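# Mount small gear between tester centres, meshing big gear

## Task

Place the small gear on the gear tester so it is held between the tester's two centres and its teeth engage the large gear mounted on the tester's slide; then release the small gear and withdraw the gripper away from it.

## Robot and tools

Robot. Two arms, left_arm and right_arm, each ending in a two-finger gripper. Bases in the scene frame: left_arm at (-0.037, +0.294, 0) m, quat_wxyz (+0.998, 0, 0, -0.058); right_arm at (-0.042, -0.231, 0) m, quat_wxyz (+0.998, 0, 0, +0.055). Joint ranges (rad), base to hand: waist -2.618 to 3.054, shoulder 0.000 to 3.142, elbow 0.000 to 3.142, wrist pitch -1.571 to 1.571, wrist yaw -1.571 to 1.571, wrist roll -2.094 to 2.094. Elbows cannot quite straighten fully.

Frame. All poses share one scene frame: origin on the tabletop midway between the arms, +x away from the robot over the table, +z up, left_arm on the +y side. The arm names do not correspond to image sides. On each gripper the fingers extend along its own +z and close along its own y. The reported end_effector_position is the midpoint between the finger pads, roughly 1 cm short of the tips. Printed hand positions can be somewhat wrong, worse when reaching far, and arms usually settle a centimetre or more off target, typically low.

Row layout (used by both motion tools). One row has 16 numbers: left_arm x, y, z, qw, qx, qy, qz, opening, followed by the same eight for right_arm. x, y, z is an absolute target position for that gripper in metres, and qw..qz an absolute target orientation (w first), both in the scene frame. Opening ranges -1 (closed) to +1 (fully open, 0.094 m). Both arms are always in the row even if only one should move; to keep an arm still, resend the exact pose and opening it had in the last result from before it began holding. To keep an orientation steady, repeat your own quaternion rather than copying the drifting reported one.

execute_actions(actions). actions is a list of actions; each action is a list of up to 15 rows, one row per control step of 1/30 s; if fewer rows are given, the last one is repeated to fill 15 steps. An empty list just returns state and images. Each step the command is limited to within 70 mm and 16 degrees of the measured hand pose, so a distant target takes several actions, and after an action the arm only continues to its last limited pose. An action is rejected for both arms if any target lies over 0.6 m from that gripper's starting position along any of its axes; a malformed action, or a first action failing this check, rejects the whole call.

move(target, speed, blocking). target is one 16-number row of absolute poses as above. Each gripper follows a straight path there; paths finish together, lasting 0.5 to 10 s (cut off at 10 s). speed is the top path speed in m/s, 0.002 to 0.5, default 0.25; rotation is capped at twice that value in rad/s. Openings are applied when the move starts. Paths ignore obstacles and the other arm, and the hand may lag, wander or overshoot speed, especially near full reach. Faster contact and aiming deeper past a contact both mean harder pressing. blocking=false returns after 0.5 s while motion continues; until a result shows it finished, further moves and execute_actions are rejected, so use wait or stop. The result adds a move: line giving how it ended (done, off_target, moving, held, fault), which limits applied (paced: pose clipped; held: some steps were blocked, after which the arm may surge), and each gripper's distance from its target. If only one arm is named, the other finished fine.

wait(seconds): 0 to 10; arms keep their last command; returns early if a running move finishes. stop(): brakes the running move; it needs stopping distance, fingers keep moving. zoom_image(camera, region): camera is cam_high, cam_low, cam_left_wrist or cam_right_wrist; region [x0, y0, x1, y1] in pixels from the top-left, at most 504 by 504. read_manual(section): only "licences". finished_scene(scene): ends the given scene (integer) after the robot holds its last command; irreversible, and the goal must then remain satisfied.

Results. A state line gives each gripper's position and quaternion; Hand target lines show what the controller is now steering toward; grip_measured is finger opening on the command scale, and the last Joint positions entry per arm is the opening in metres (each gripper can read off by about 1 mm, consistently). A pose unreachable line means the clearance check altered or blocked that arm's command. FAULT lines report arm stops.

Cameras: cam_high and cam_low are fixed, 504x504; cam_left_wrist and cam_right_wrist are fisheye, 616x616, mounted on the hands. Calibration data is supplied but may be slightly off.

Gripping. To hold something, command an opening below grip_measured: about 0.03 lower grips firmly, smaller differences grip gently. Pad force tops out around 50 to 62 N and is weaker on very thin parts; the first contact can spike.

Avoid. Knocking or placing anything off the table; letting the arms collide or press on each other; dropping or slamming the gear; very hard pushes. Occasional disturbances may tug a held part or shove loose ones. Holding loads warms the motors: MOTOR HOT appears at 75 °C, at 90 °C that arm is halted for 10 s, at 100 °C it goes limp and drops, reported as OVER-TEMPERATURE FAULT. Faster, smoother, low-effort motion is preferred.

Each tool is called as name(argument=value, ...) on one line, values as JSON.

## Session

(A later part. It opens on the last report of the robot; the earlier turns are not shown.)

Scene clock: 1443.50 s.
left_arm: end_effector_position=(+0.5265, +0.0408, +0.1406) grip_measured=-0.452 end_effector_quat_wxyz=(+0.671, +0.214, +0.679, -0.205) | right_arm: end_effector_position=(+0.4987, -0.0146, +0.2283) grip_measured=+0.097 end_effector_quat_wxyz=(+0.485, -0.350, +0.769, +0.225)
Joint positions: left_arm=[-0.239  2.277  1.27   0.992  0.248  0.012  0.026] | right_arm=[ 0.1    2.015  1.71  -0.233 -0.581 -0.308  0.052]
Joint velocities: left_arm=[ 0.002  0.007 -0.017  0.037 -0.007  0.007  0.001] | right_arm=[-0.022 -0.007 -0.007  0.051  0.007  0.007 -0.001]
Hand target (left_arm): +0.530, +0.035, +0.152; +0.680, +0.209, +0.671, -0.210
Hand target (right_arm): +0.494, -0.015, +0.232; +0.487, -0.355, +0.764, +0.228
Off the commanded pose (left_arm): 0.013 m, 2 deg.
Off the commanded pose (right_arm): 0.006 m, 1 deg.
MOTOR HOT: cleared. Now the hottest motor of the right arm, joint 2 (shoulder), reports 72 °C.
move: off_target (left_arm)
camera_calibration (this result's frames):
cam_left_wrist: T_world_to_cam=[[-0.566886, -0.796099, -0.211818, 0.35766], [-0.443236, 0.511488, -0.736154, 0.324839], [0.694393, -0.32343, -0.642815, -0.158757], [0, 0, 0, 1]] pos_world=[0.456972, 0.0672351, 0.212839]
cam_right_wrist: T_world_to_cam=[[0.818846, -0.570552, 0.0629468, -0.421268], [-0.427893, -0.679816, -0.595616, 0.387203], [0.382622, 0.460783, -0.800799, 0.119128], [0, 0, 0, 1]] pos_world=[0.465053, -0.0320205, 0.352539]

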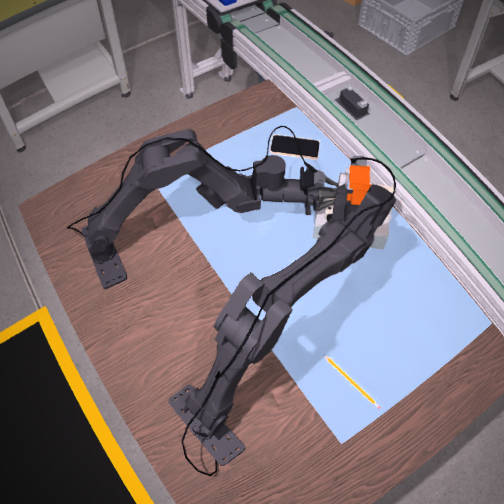

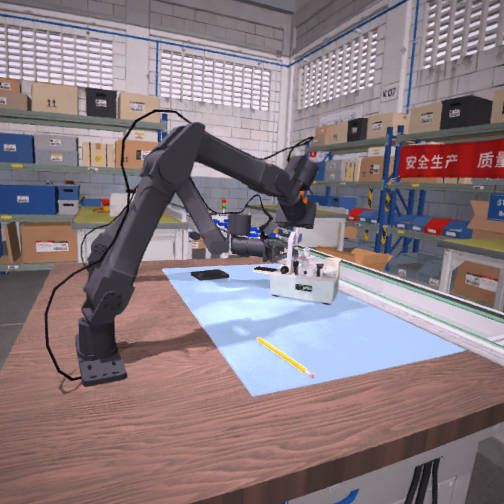

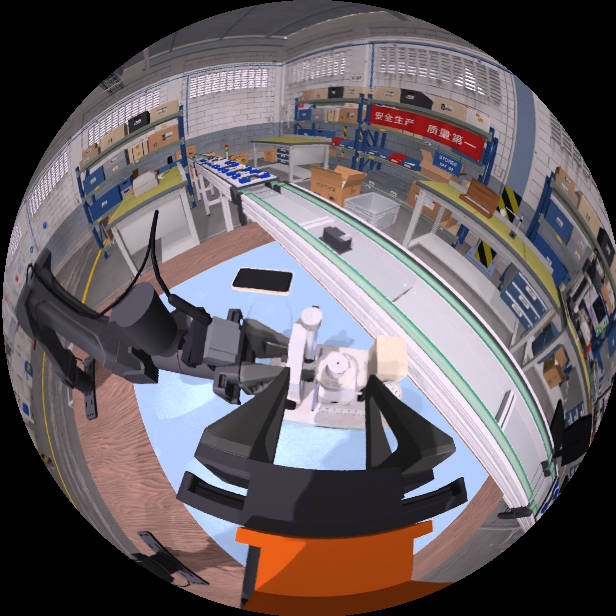

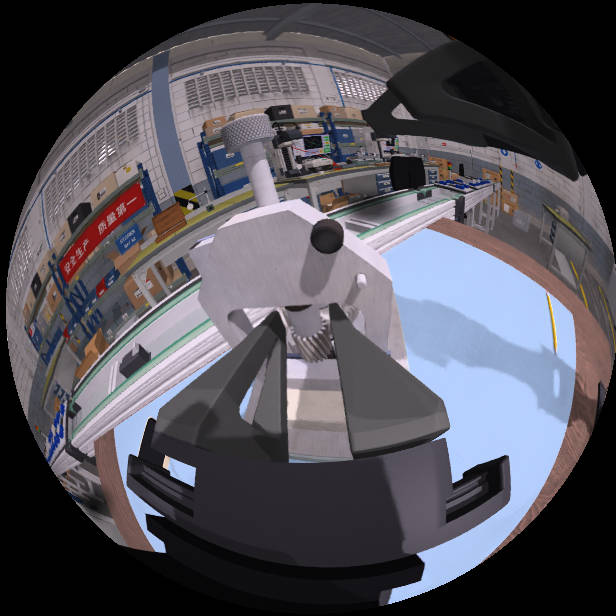

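move(target=[0.4920,0.0648,0.1480,0.6750,0.2100,0.6750,-0.2100,-0.42,0.4940,-0.0150,0.232,0.4870,-0.3564,0.7644,0.2271,0.1], speed=0.06)

zoom_image(camera="cam_left_wrist", region=[295, 350, 335, 390])

zoom_image(camera="cam_right_wrist", region=[260, 220, 380, 340])

zoom_image(camera="cam_low", region=[280, 225, 335, 280])

Scene clock: 1469.53 s.
left_arm: end_effector_position=(+0.4953, +0.0598, +0.1470) grip_measured=-0.422 end_effector_quat_wxyz=(+0.678, +0.214, +0.673, -0.205) | right_arm: end_effector_position=(+0.4982, -0.0142, +0.2281) grip_measured=+0.097 end_effector_quat_wxyz=(+0.485, -0.352, +0.768, +0.226)
Joint positions: left_arm=[-0.221  2.177  1.088  1.092  0.265  0.012  0.027] | right_arm=[ 0.1    2.015  1.709 -0.233 -0.584 -0.312  0.052]
Joint velocities: left_arm=[-0.002 -0.017 -0.012 -0.022  0.007 -0.051  0.001] | right_arm=[-0.012  0.007 -0.012  0.007  0.022  0.037  0.   ]
Hand target (left_arm): +0.492, +0.064, +0.148; +0.675, +0.210, +0.675, -0.210
Hand target (right_arm): +0.494, -0.015, +0.232; +0.487, -0.356, +0.764, +0.227
Off the commanded pose (left_arm): 0.006 m, 1 deg.
Off the commanded pose (right_arm): 0.006 m, 1 deg.
move: done
camera_calibration (this result's frames):
cam_left_wrist: T_world_to_cam=[[-0.563431, -0.797261, -0.216613, 0.355452], [-0.430025, 0.506885, -0.747092, 0.301383], [0.705425, -0.327785, -0.628436, -0.134154], [0, 0, 0, 1]] pos_world=[0.42451, 0.0866473, 0.217849]
cam_right_wrist: T_world_to_cam=[[0.821166, -0.567008, 0.0647107, -0.422191], [-0.424073, -0.682145, -0.595685, 0.385237], [0.3819, 0.461714, -0.800607, 0.11931], [0, 0, 0, 1]] pos_world=[0.464493, -0.0316856, 0.35232]

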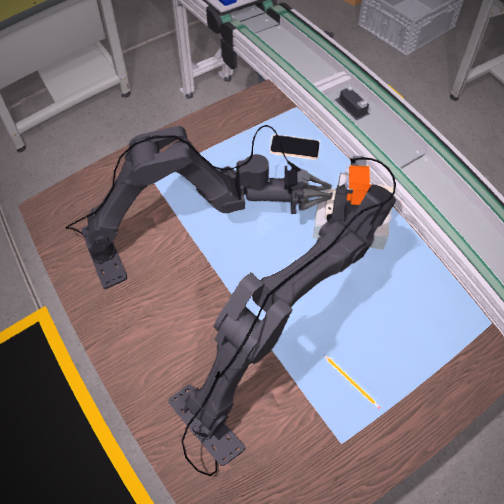

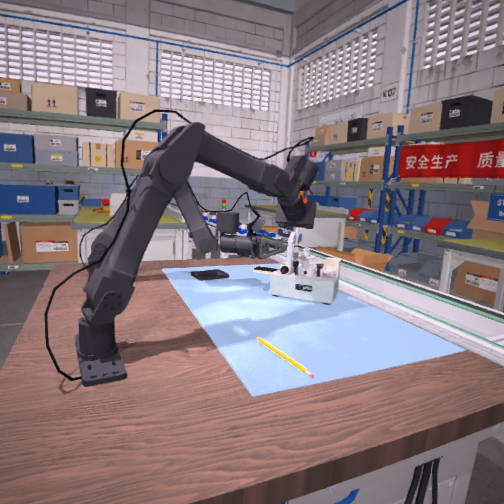

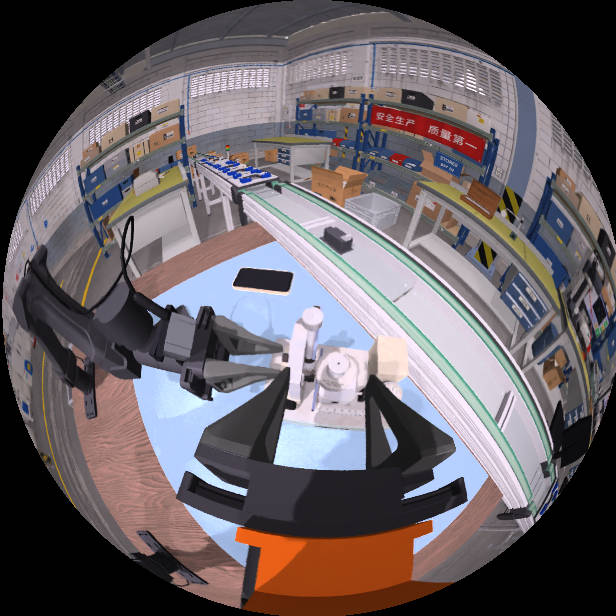

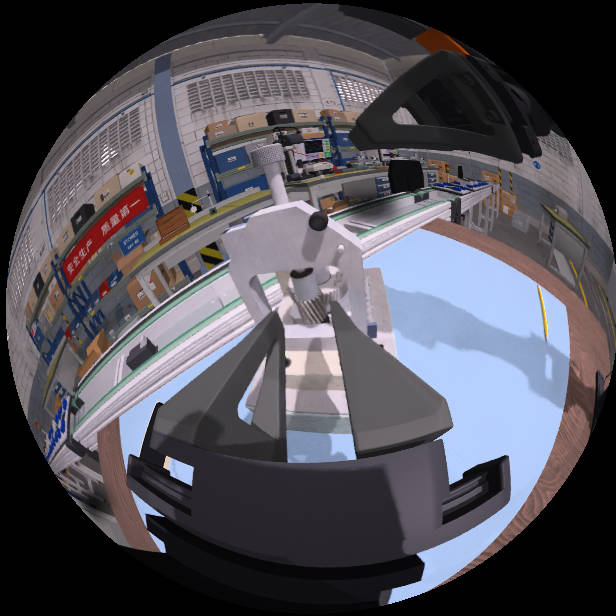

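Region (295, 350, 335, 390) of cam_left_wrist's 616x616 image, scaled by 12.600, with more detail than that image has.

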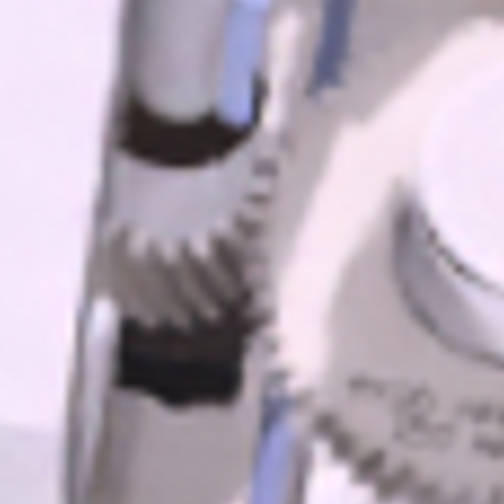

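Region (260, 220, 380, 340) of cam_right_wrist's 616x616 image, scaled by 4.200, with more detail than that image has.

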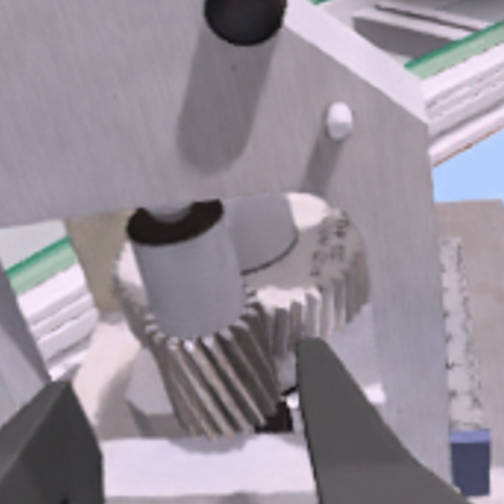

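Region (280, 225, 335, 280) of cam_low's 504x504 image, scaled by 9.164, with more detail than that image has.

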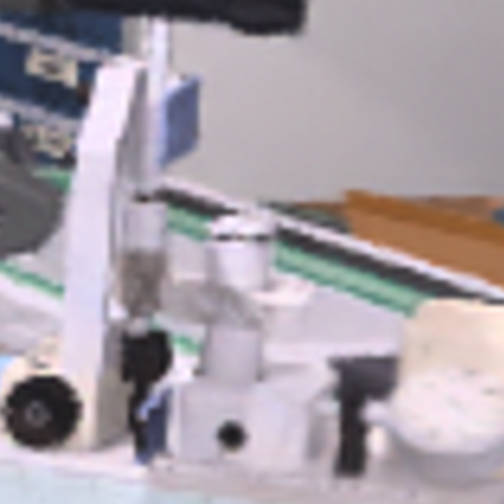

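zoom_image(camera="cam_right_wrist", region=[285, 265, 345, 325])

zoom_image(camera="cam_left_wrist", region=[280, 300, 420, 440])

Region (285, 265, 345, 325) of cam_right_wrist's 616x616 image, scaled by 8.400, with more detail than that image has.

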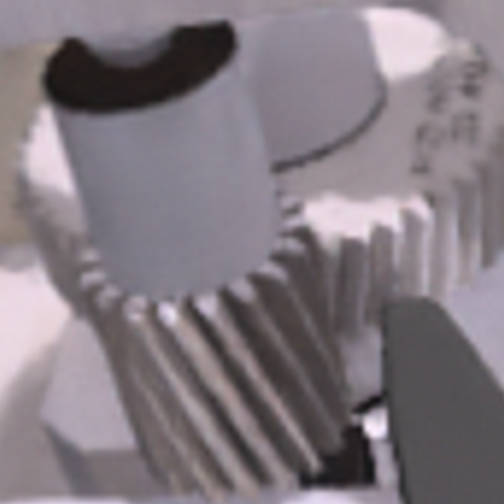

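Region (280, 300, 420, 440) of cam_left_wrist's 616x616 image, scaled by 3.600, with more detail than that image has.

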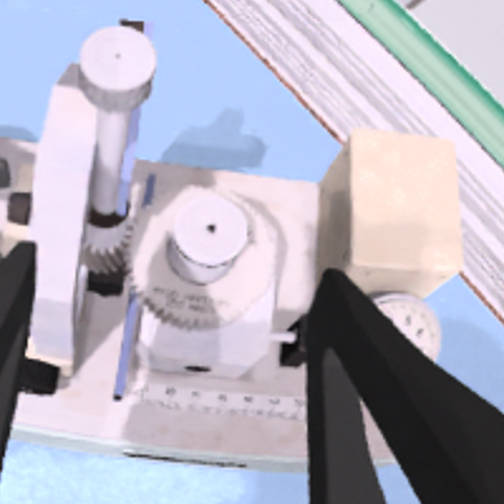

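move(target=[0.36,0.17,0.19,0.6750,0.2100,0.6750,-0.2100,0.0,0.4655,-0.0345,0.118,0.35355,-0.35355,0.85355,0.14645,-0.5], speed=0.15)

Scene clock: 1515.73 s.
left_arm: end_effector_position=(+0.3642, +0.1660, +0.1966) grip_measured=-0.002 end_effector_quat_wxyz=(+0.685, +0.214, +0.666, -0.205) | right_arm: end_effector_position=(+0.4697, -0.0371, +0.1294) grip_measured=-0.497 end_effector_quat_wxyz=(+0.368, -0.350, +0.849, +0.147)
Joint positions: left_arm=[0.003 1.575 0.471 1.13  0.489 0.008 0.047] | right_arm=[ 0.129  2.029  1.582 -0.384 -0.377 -0.394  0.024]
Joint velocities: left_arm=[ 0.017  0.002  0.002 -0.037  0.007 -0.022  0.002] | right_arm=[-0.007  0.007  0.002 -0.037 -0.066  0.051  0.   ]
Hand target (left_arm): +0.359, +0.168, +0.190; +0.676, +0.209, +0.675, -0.211
Hand target (right_arm): +0.463, -0.035, +0.119; +0.353, -0.355, +0.853, +0.148
Off the commanded pose (left_arm): 0.009 m, 2 deg.
Off the commanded pose (right_arm): 0.012 m, 2 deg.
move: off_target (right_arm)
camera_calibration (this result's frames):
cam_left_wrist: T_world_to_cam=[[-0.558477, -0.798894, -0.223319, 0.376845], [-0.415381, 0.502362, -0.758348, 0.225816], [0.718027, -0.330757, -0.612403, 0.0170976], [0, 0, 0, 1]] pos_world=[0.291982, 0.193273, 0.265874]
cam_right_wrist: T_world_to_cam=[[0.78139, -0.622601, 0.0424079, -0.385849], [-0.579804, -0.749448, -0.319618, 0.333657], [0.230777, 0.225158, -0.946597, 0.142876], [0, 0, 0, 1]] pos_world=[0.461981, -0.0223407, 0.258252]

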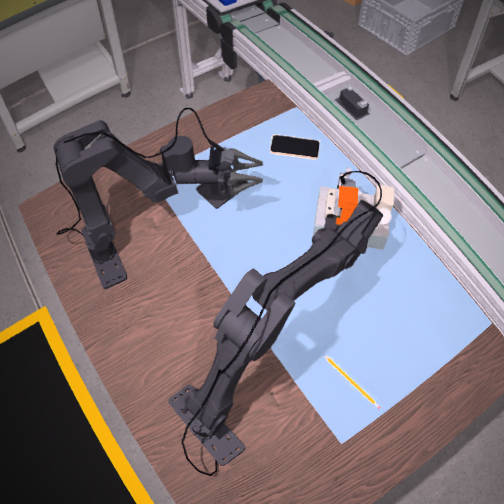

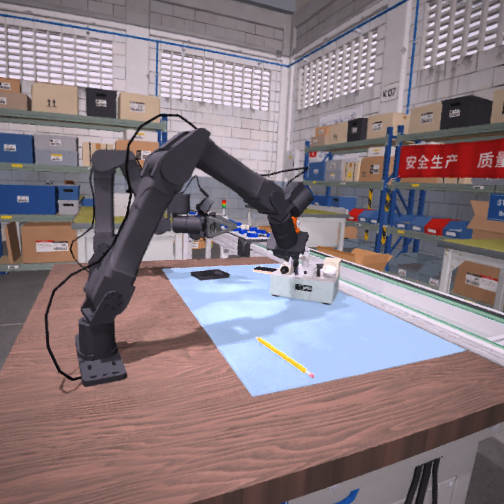

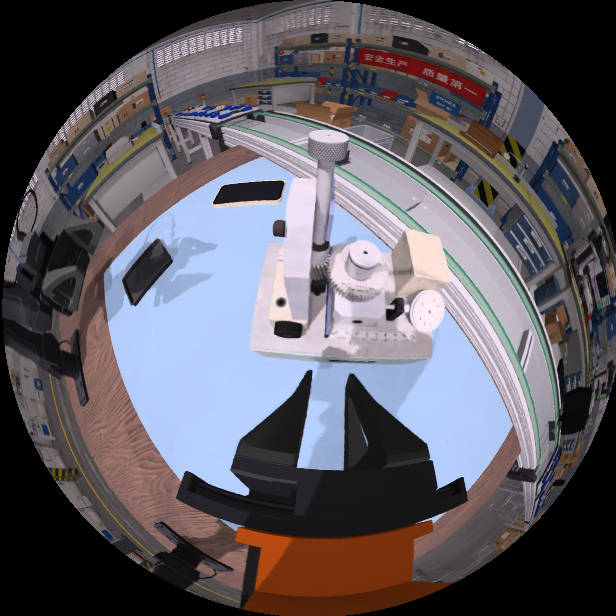

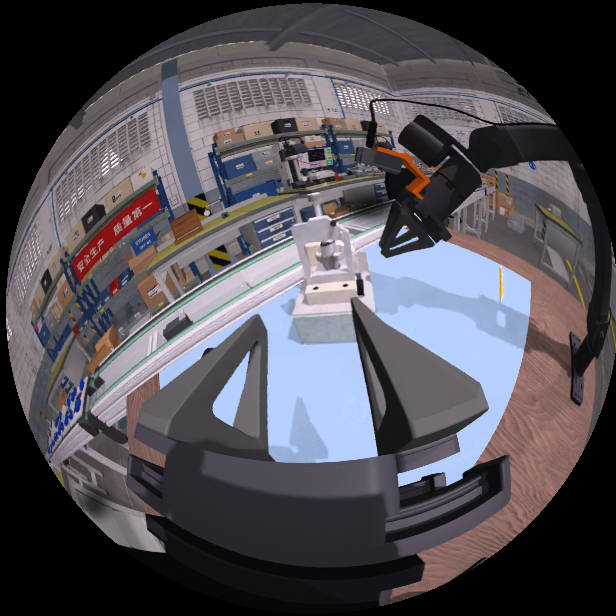

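zoom_image(camera="cam_left_wrist", region=[305, 240, 355, 300])

zoom_image(camera="cam_left_wrist", region=[295, 225, 455, 355])

Region (305, 240, 355, 300) of cam_left_wrist's 616x616 image, scaled by 8.400, with more detail than that image has.

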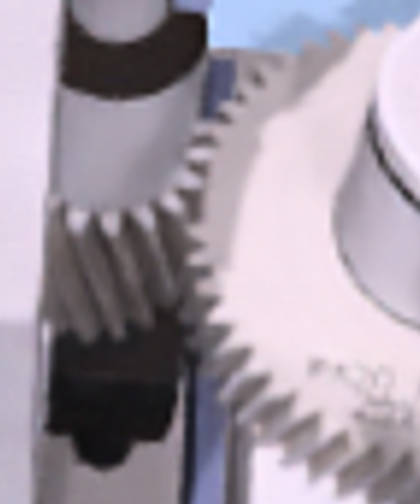

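Region (295, 225, 455, 355) of cam_left_wrist's 616x616 image, scaled by 3.150, with more detail than that image has; it fills the top 410 rows of this view, and the rest is white.

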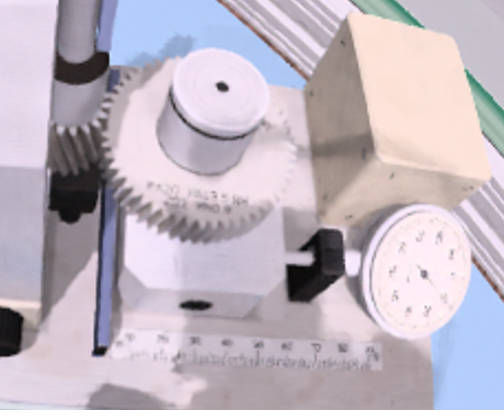

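zoom_image(camera="cam_left_wrist", region=[316, 248, 344, 282])

zoom_image(camera="cam_left_wrist", region=[305, 230, 395, 310])

Region (316, 248, 344, 282) of cam_left_wrist's 616x616 image, scaled by 14.824, with more detail than that image has; it fills the left 415 columns of this view, and the rest is white.

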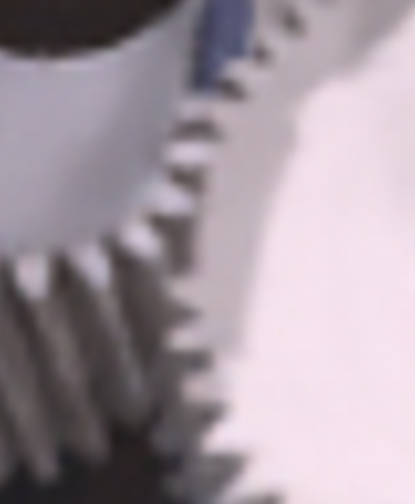

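Region (305, 230, 395, 310) of cam_left_wrist's 616x616 image, scaled by 5.600, with more detail than that image has.

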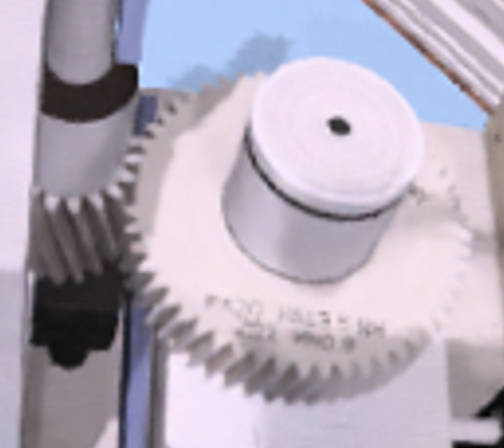

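move(target=[0.30,0.21,0.20,0.6750,0.2100,0.6750,-0.2100,0.0,0.30,-0.17,0.20,0.35355,-0.35355,0.85355,0.14645,0.0], speed=0.2)

Scene clock: 1541.30 s.
left_arm: end_effector_position=(+0.3050, +0.2077, +0.2055) grip_measured=-0.002 end_effector_quat_wxyz=(+0.682, +0.215, +0.668, -0.205) | right_arm: end_effector_position=(+0.3076, -0.1701, +0.2036) grip_measured=-0.003 end_effector_quat_wxyz=(+0.360, -0.351, +0.853, +0.143)
Joint positions: left_arm=[0.184 1.25  0.281 0.989 0.672 0.006 0.047] | right_arm=[-0.221  1.376  1.174 -0.792 -0.582 -0.714  0.047]
Joint velocities: left_arm=[-0.012 -0.017  0.002  0.007  0.095 -0.037  0.   ] | right_arm=[-0.022 -0.002  0.007 -0.007  0.066 -0.037  0.001]
Hand target (left_arm): +0.300, +0.209, +0.200; +0.676, +0.209, +0.675, -0.211
Hand target (right_arm): +0.301, -0.169, +0.202; +0.356, -0.351, +0.853, +0.151
Off the commanded pose (left_arm): 0.008 m, 1 deg.
Off the commanded pose (right_arm): 0.008 m, 1 deg.
move: done
camera_calibration (this result's frames):
cam_left_wrist: T_world_to_cam=[[-0.561395, -0.797221, -0.221978, 0.379341], [-0.419195, 0.505229, -0.754334, 0.186756], [0.713521, -0.330427, -0.617824, 0.0812362], [0, 0, 0, 1]] pos_world=[0.233283, 0.234907, 0.275271]
cam_right_wrist: T_world_to_cam=[[0.780679, -0.623532, 0.0418223, -0.345014], [-0.585178, -0.752865, -0.301266, 0.161055], [0.219335, 0.210718, -0.952623, 0.28276], [0, 0, 0, 1]] pos_world=[0.301571, -0.153457, 0.332313]

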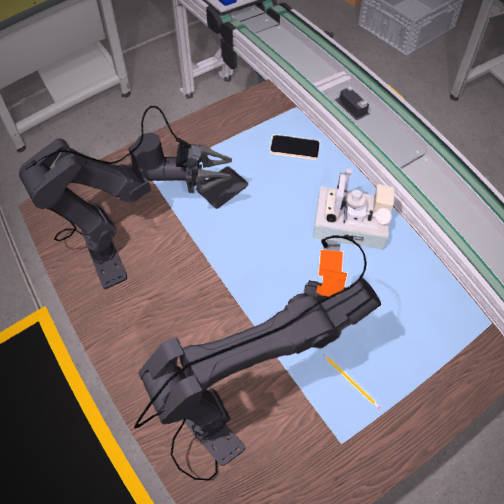

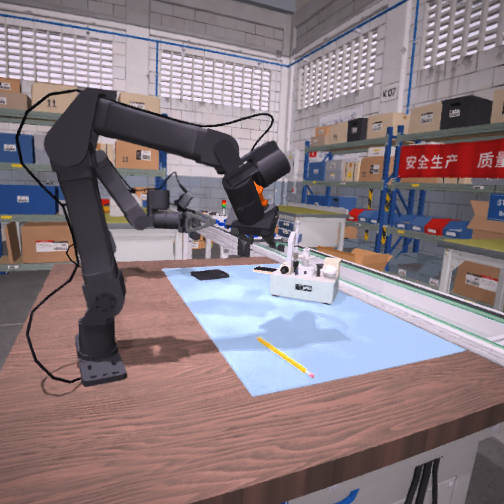

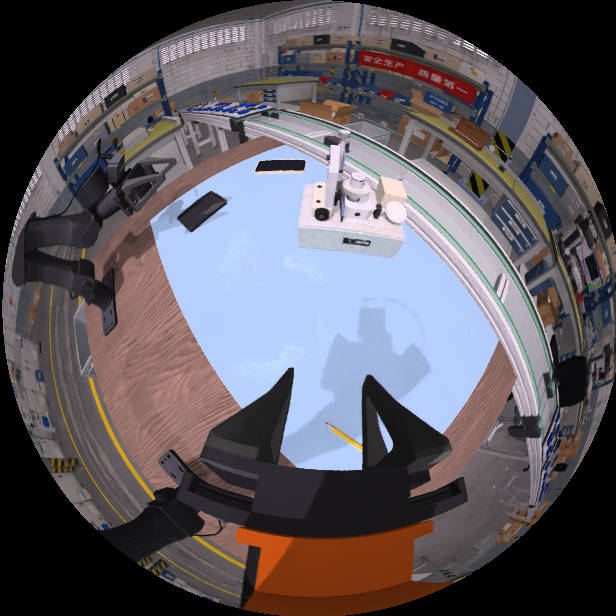

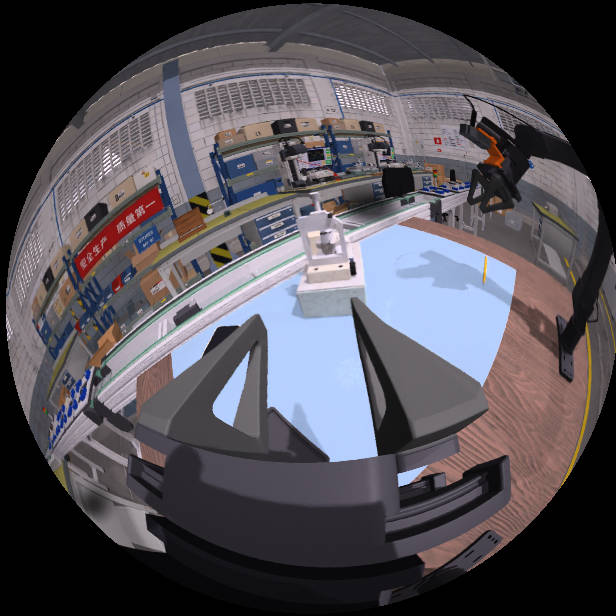

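zoom_image(camera="cam_low", region=[265, 210, 345, 290])

zoom_image(camera="cam_high", region=[310, 160, 400, 250])

zoom_image(camera="cam_right_wrist", region=[290, 185, 370, 285])

Region (265, 210, 345, 290) of cam_low's 504x504 image, scaled by 6.300, with more detail than that image has.

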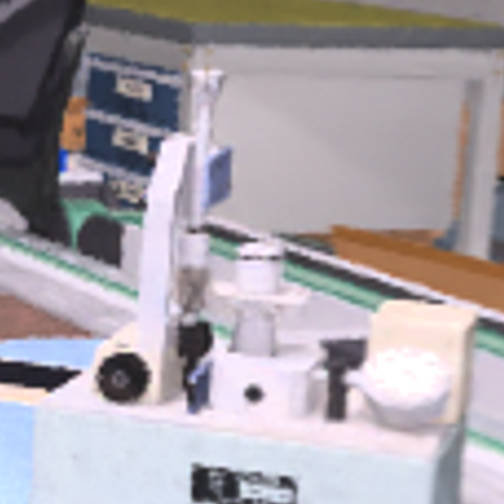

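Region (310, 160, 400, 250) of cam_high's 504x504 image, scaled by 5.600, with more detail than that image has.

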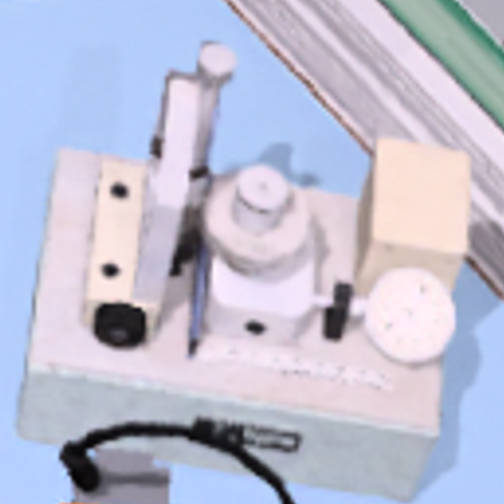

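Region (290, 185, 370, 285) of cam_right_wrist's 616x616 image, scaled by 5.040, with more detail than that image has; it fills the left 403 columns of this view, and the rest is white.

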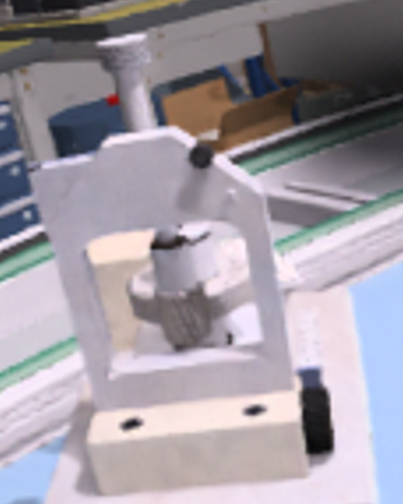

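wait(seconds=10)

wait(seconds=10)

wait(seconds=10)

Scene clock: 1568.03 s.
left_arm: end_effector_position=(+0.3049, +0.2076, +0.2052) grip_measured=-0.002 end_effector_quat_wxyz=(+0.682, +0.215, +0.668, -0.206) | right_arm: end_effector_position=(+0.3073, -0.1700, +0.2035) grip_measured=-0.003 end_effector_quat_wxyz=(+0.359, -0.351, +0.853, +0.143)
Joint positions: left_arm=[0.184 1.25  0.281 0.988 0.672 0.006 0.047] | right_arm=[-0.221  1.376  1.174 -0.794 -0.582 -0.716  0.047]
Joint velocities: left_arm=[-0.002  0.002  0.007  0.022  0.022  0.007 -0.001] | right_arm=[-0.002 -0.012  0.002 -0.051  0.007  0.007  0.001]
Hand target (left_arm): +0.300, +0.209, +0.200; +0.676, +0.209, +0.675, -0.211
Hand target (right_arm): +0.301, -0.169, +0.202; +0.356, -0.351, +0.853, +0.151
Off the commanded pose (left_arm): 0.008 m, 1 deg.
Off the commanded pose (right_arm): 0.008 m, 1 deg.
wait: 10.00 s; at rest from the start
camera_calibration (this result's frames):
cam_left_wrist: T_world_to_cam=[[-0.562256, -0.796807, -0.221286, 0.379192], [-0.419671, 0.505501, -0.753886, 0.186596], [0.712562, -0.33101, -0.618618, 0.0816781], [0, 0, 0, 1]] pos_world=[0.233311, 0.234855, 0.27511]
cam_right_wrist: T_world_to_cam=[[0.781678, -0.622307, 0.0413877, -0.344672], [-0.584289, -0.753903, -0.300393, 0.16023], [0.218139, 0.210628, -0.952917, 0.283045], [0, 0, 0, 1]] pos_world=[0.301301, -0.153311, 0.332115]

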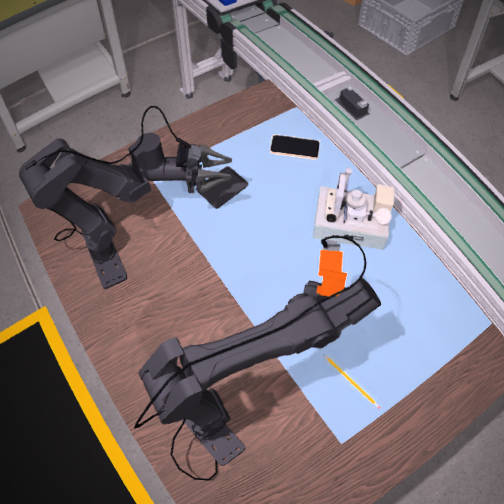

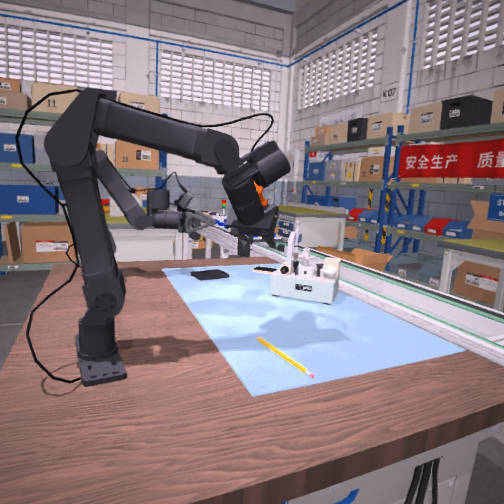

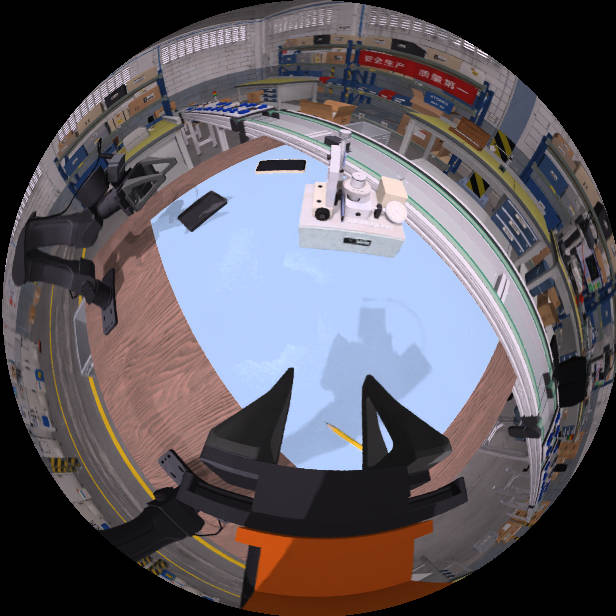

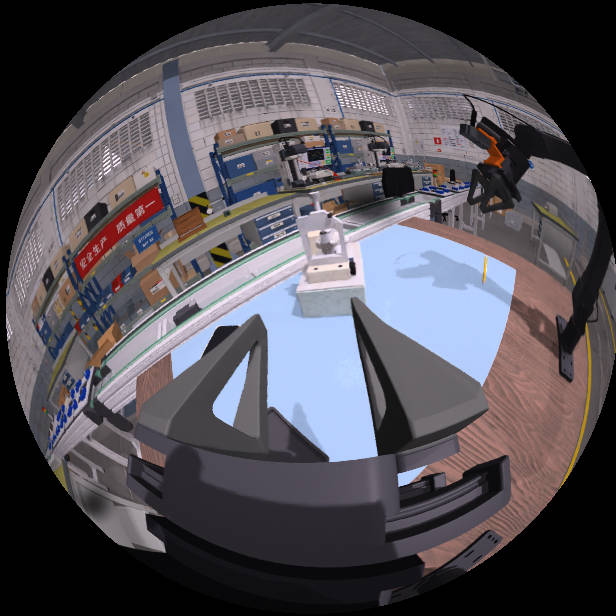

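Scene clock: 1578.03 s.
left_arm: end_effector_position=(+0.3049, +0.2076, +0.2052) grip_measured=-0.002 end_effector_quat_wxyz=(+0.682, +0.215, +0.668, -0.206) | right_arm: end_effector_position=(+0.3073, -0.1700, +0.2035) grip_measured=-0.003 end_effector_quat_wxyz=(+0.359, -0.351, +0.853, +0.143)
Joint positions: left_arm=[0.184 1.25  0.281 0.988 0.672 0.006 0.047] | right_arm=[-0.221  1.376  1.174 -0.794 -0.582 -0.716  0.047]
Joint velocities: left_arm=[-0.012 -0.002  0.012 -0.051  0.051  0.051 -0.001] | right_arm=[ 0.007 -0.017  0.007 -0.051 -0.037 -0.007 -0.001]
Hand target (left_arm): +0.300, +0.209, +0.200; +0.676, +0.209, +0.675, -0.211
Hand target (right_arm): +0.301, -0.169, +0.202; +0.356, -0.351, +0.853, +0.151
Off the commanded pose (left_arm): 0.008 m, 1 deg.
Off the commanded pose (right_arm): 0.008 m, 1 deg.
wait: 10.00 s; at rest by 0.17 s
camera_calibration (this result's frames):
cam_left_wrist: T_world_to_cam=[[-0.562256, -0.796807, -0.221286, 0.379192], [-0.419671, 0.505501, -0.753886, 0.186596], [0.712562, -0.33101, -0.618618, 0.0816781], [0, 0, 0, 1]] pos_world=[0.233311, 0.234855, 0.27511]
cam_right_wrist: T_world_to_cam=[[0.781678, -0.622307, 0.0413877, -0.344672], [-0.584289, -0.753903, -0.300393, 0.16023], [0.218139, 0.210628, -0.952917, 0.283045], [0, 0, 0, 1]] pos_world=[0.301301, -0.153311, 0.332115]

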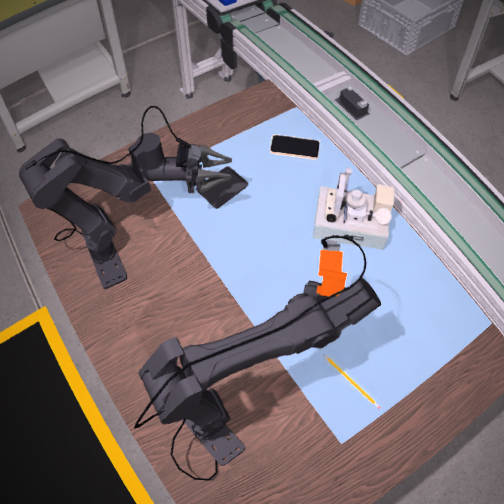

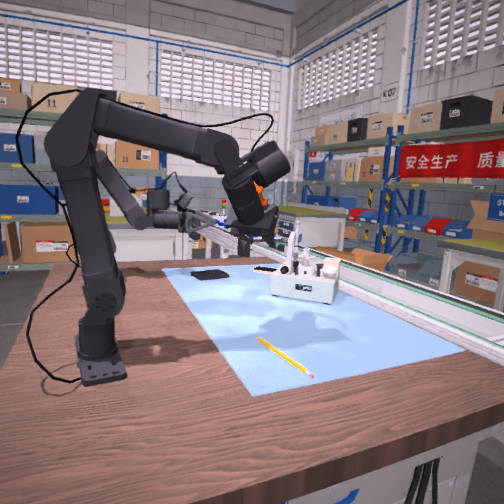

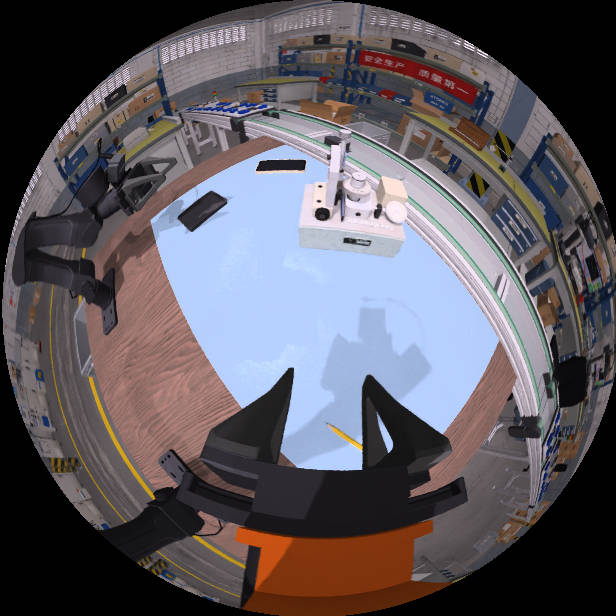

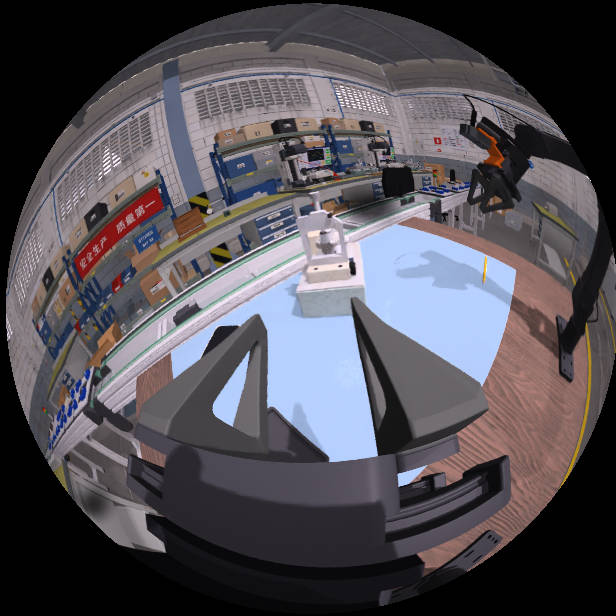

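Scene clock: 1588.03 s.
left_arm: end_effector_position=(+0.3049, +0.2076, +0.2052) grip_measured=-0.002 end_effector_quat_wxyz=(+0.682, +0.215, +0.668, -0.206) | right_arm: end_effector_position=(+0.3073, -0.1700, +0.2035) grip_measured=-0.003 end_effector_quat_wxyz=(+0.359, -0.351, +0.853, +0.143)
Joint positions: left_arm=[0.184 1.25  0.281 0.988 0.672 0.006 0.047] | right_arm=[-0.221  1.376  1.174 -0.794 -0.582 -0.716  0.047]
Joint velocities: left_arm=[ 0.012 -0.002 -0.017 -0.007 -0.007  0.066  0.   ] | right_arm=[ 0.012 -0.007 -0.012 -0.022 -0.022  0.066  0.001]
Hand target (left_arm): +0.300, +0.209, +0.200; +0.676, +0.209, +0.675, -0.211
Hand target (right_arm): +0.301, -0.169, +0.202; +0.356, -0.351, +0.853, +0.151
Off the commanded pose (left_arm): 0.008 m, 1 deg.
Off the commanded pose (right_arm): 0.008 m, 1 deg.
wait: 10.00 s; at rest by 0.17 s
camera_calibration (this result's frames):
cam_left_wrist: T_world_to_cam=[[-0.562256, -0.796807, -0.221286, 0.379192], [-0.419671, 0.505501, -0.753886, 0.186596], [0.712562, -0.33101, -0.618618, 0.0816781], [0, 0, 0, 1]] pos_world=[0.233311, 0.234855, 0.27511]
cam_right_wrist: T_world_to_cam=[[0.781678, -0.622307, 0.0413877, -0.344672], [-0.584289, -0.753903, -0.300393, 0.16023], [0.218139, 0.210628, -0.952917, 0.283045], [0, 0, 0, 1]] pos_world=[0.301301, -0.153311, 0.332115]

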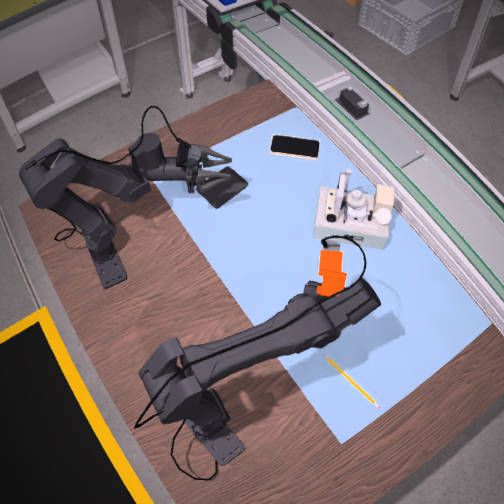

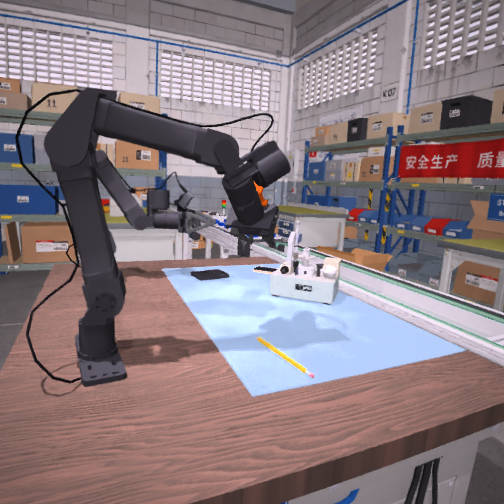

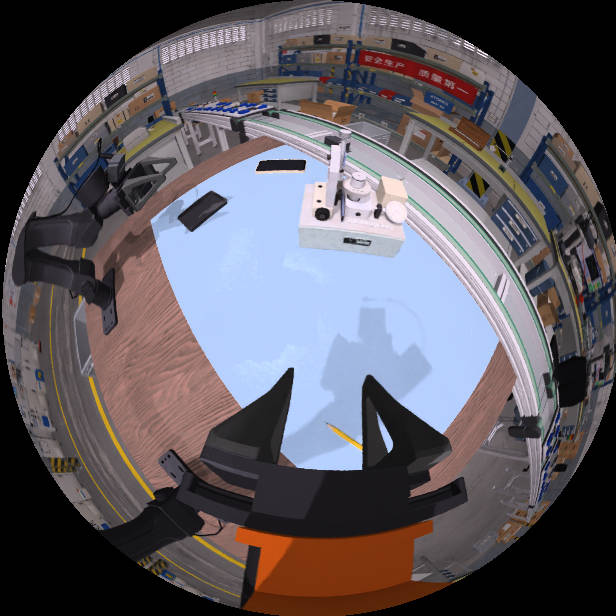

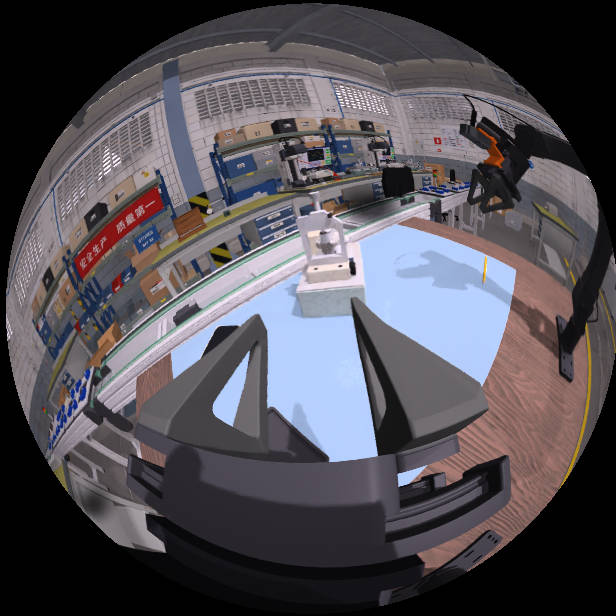

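The gear is seated on both centres and meshed, and both arms are clear, so I'm ending scene 1.

finished_scene(scene=1)

The scene is finished: the task was done.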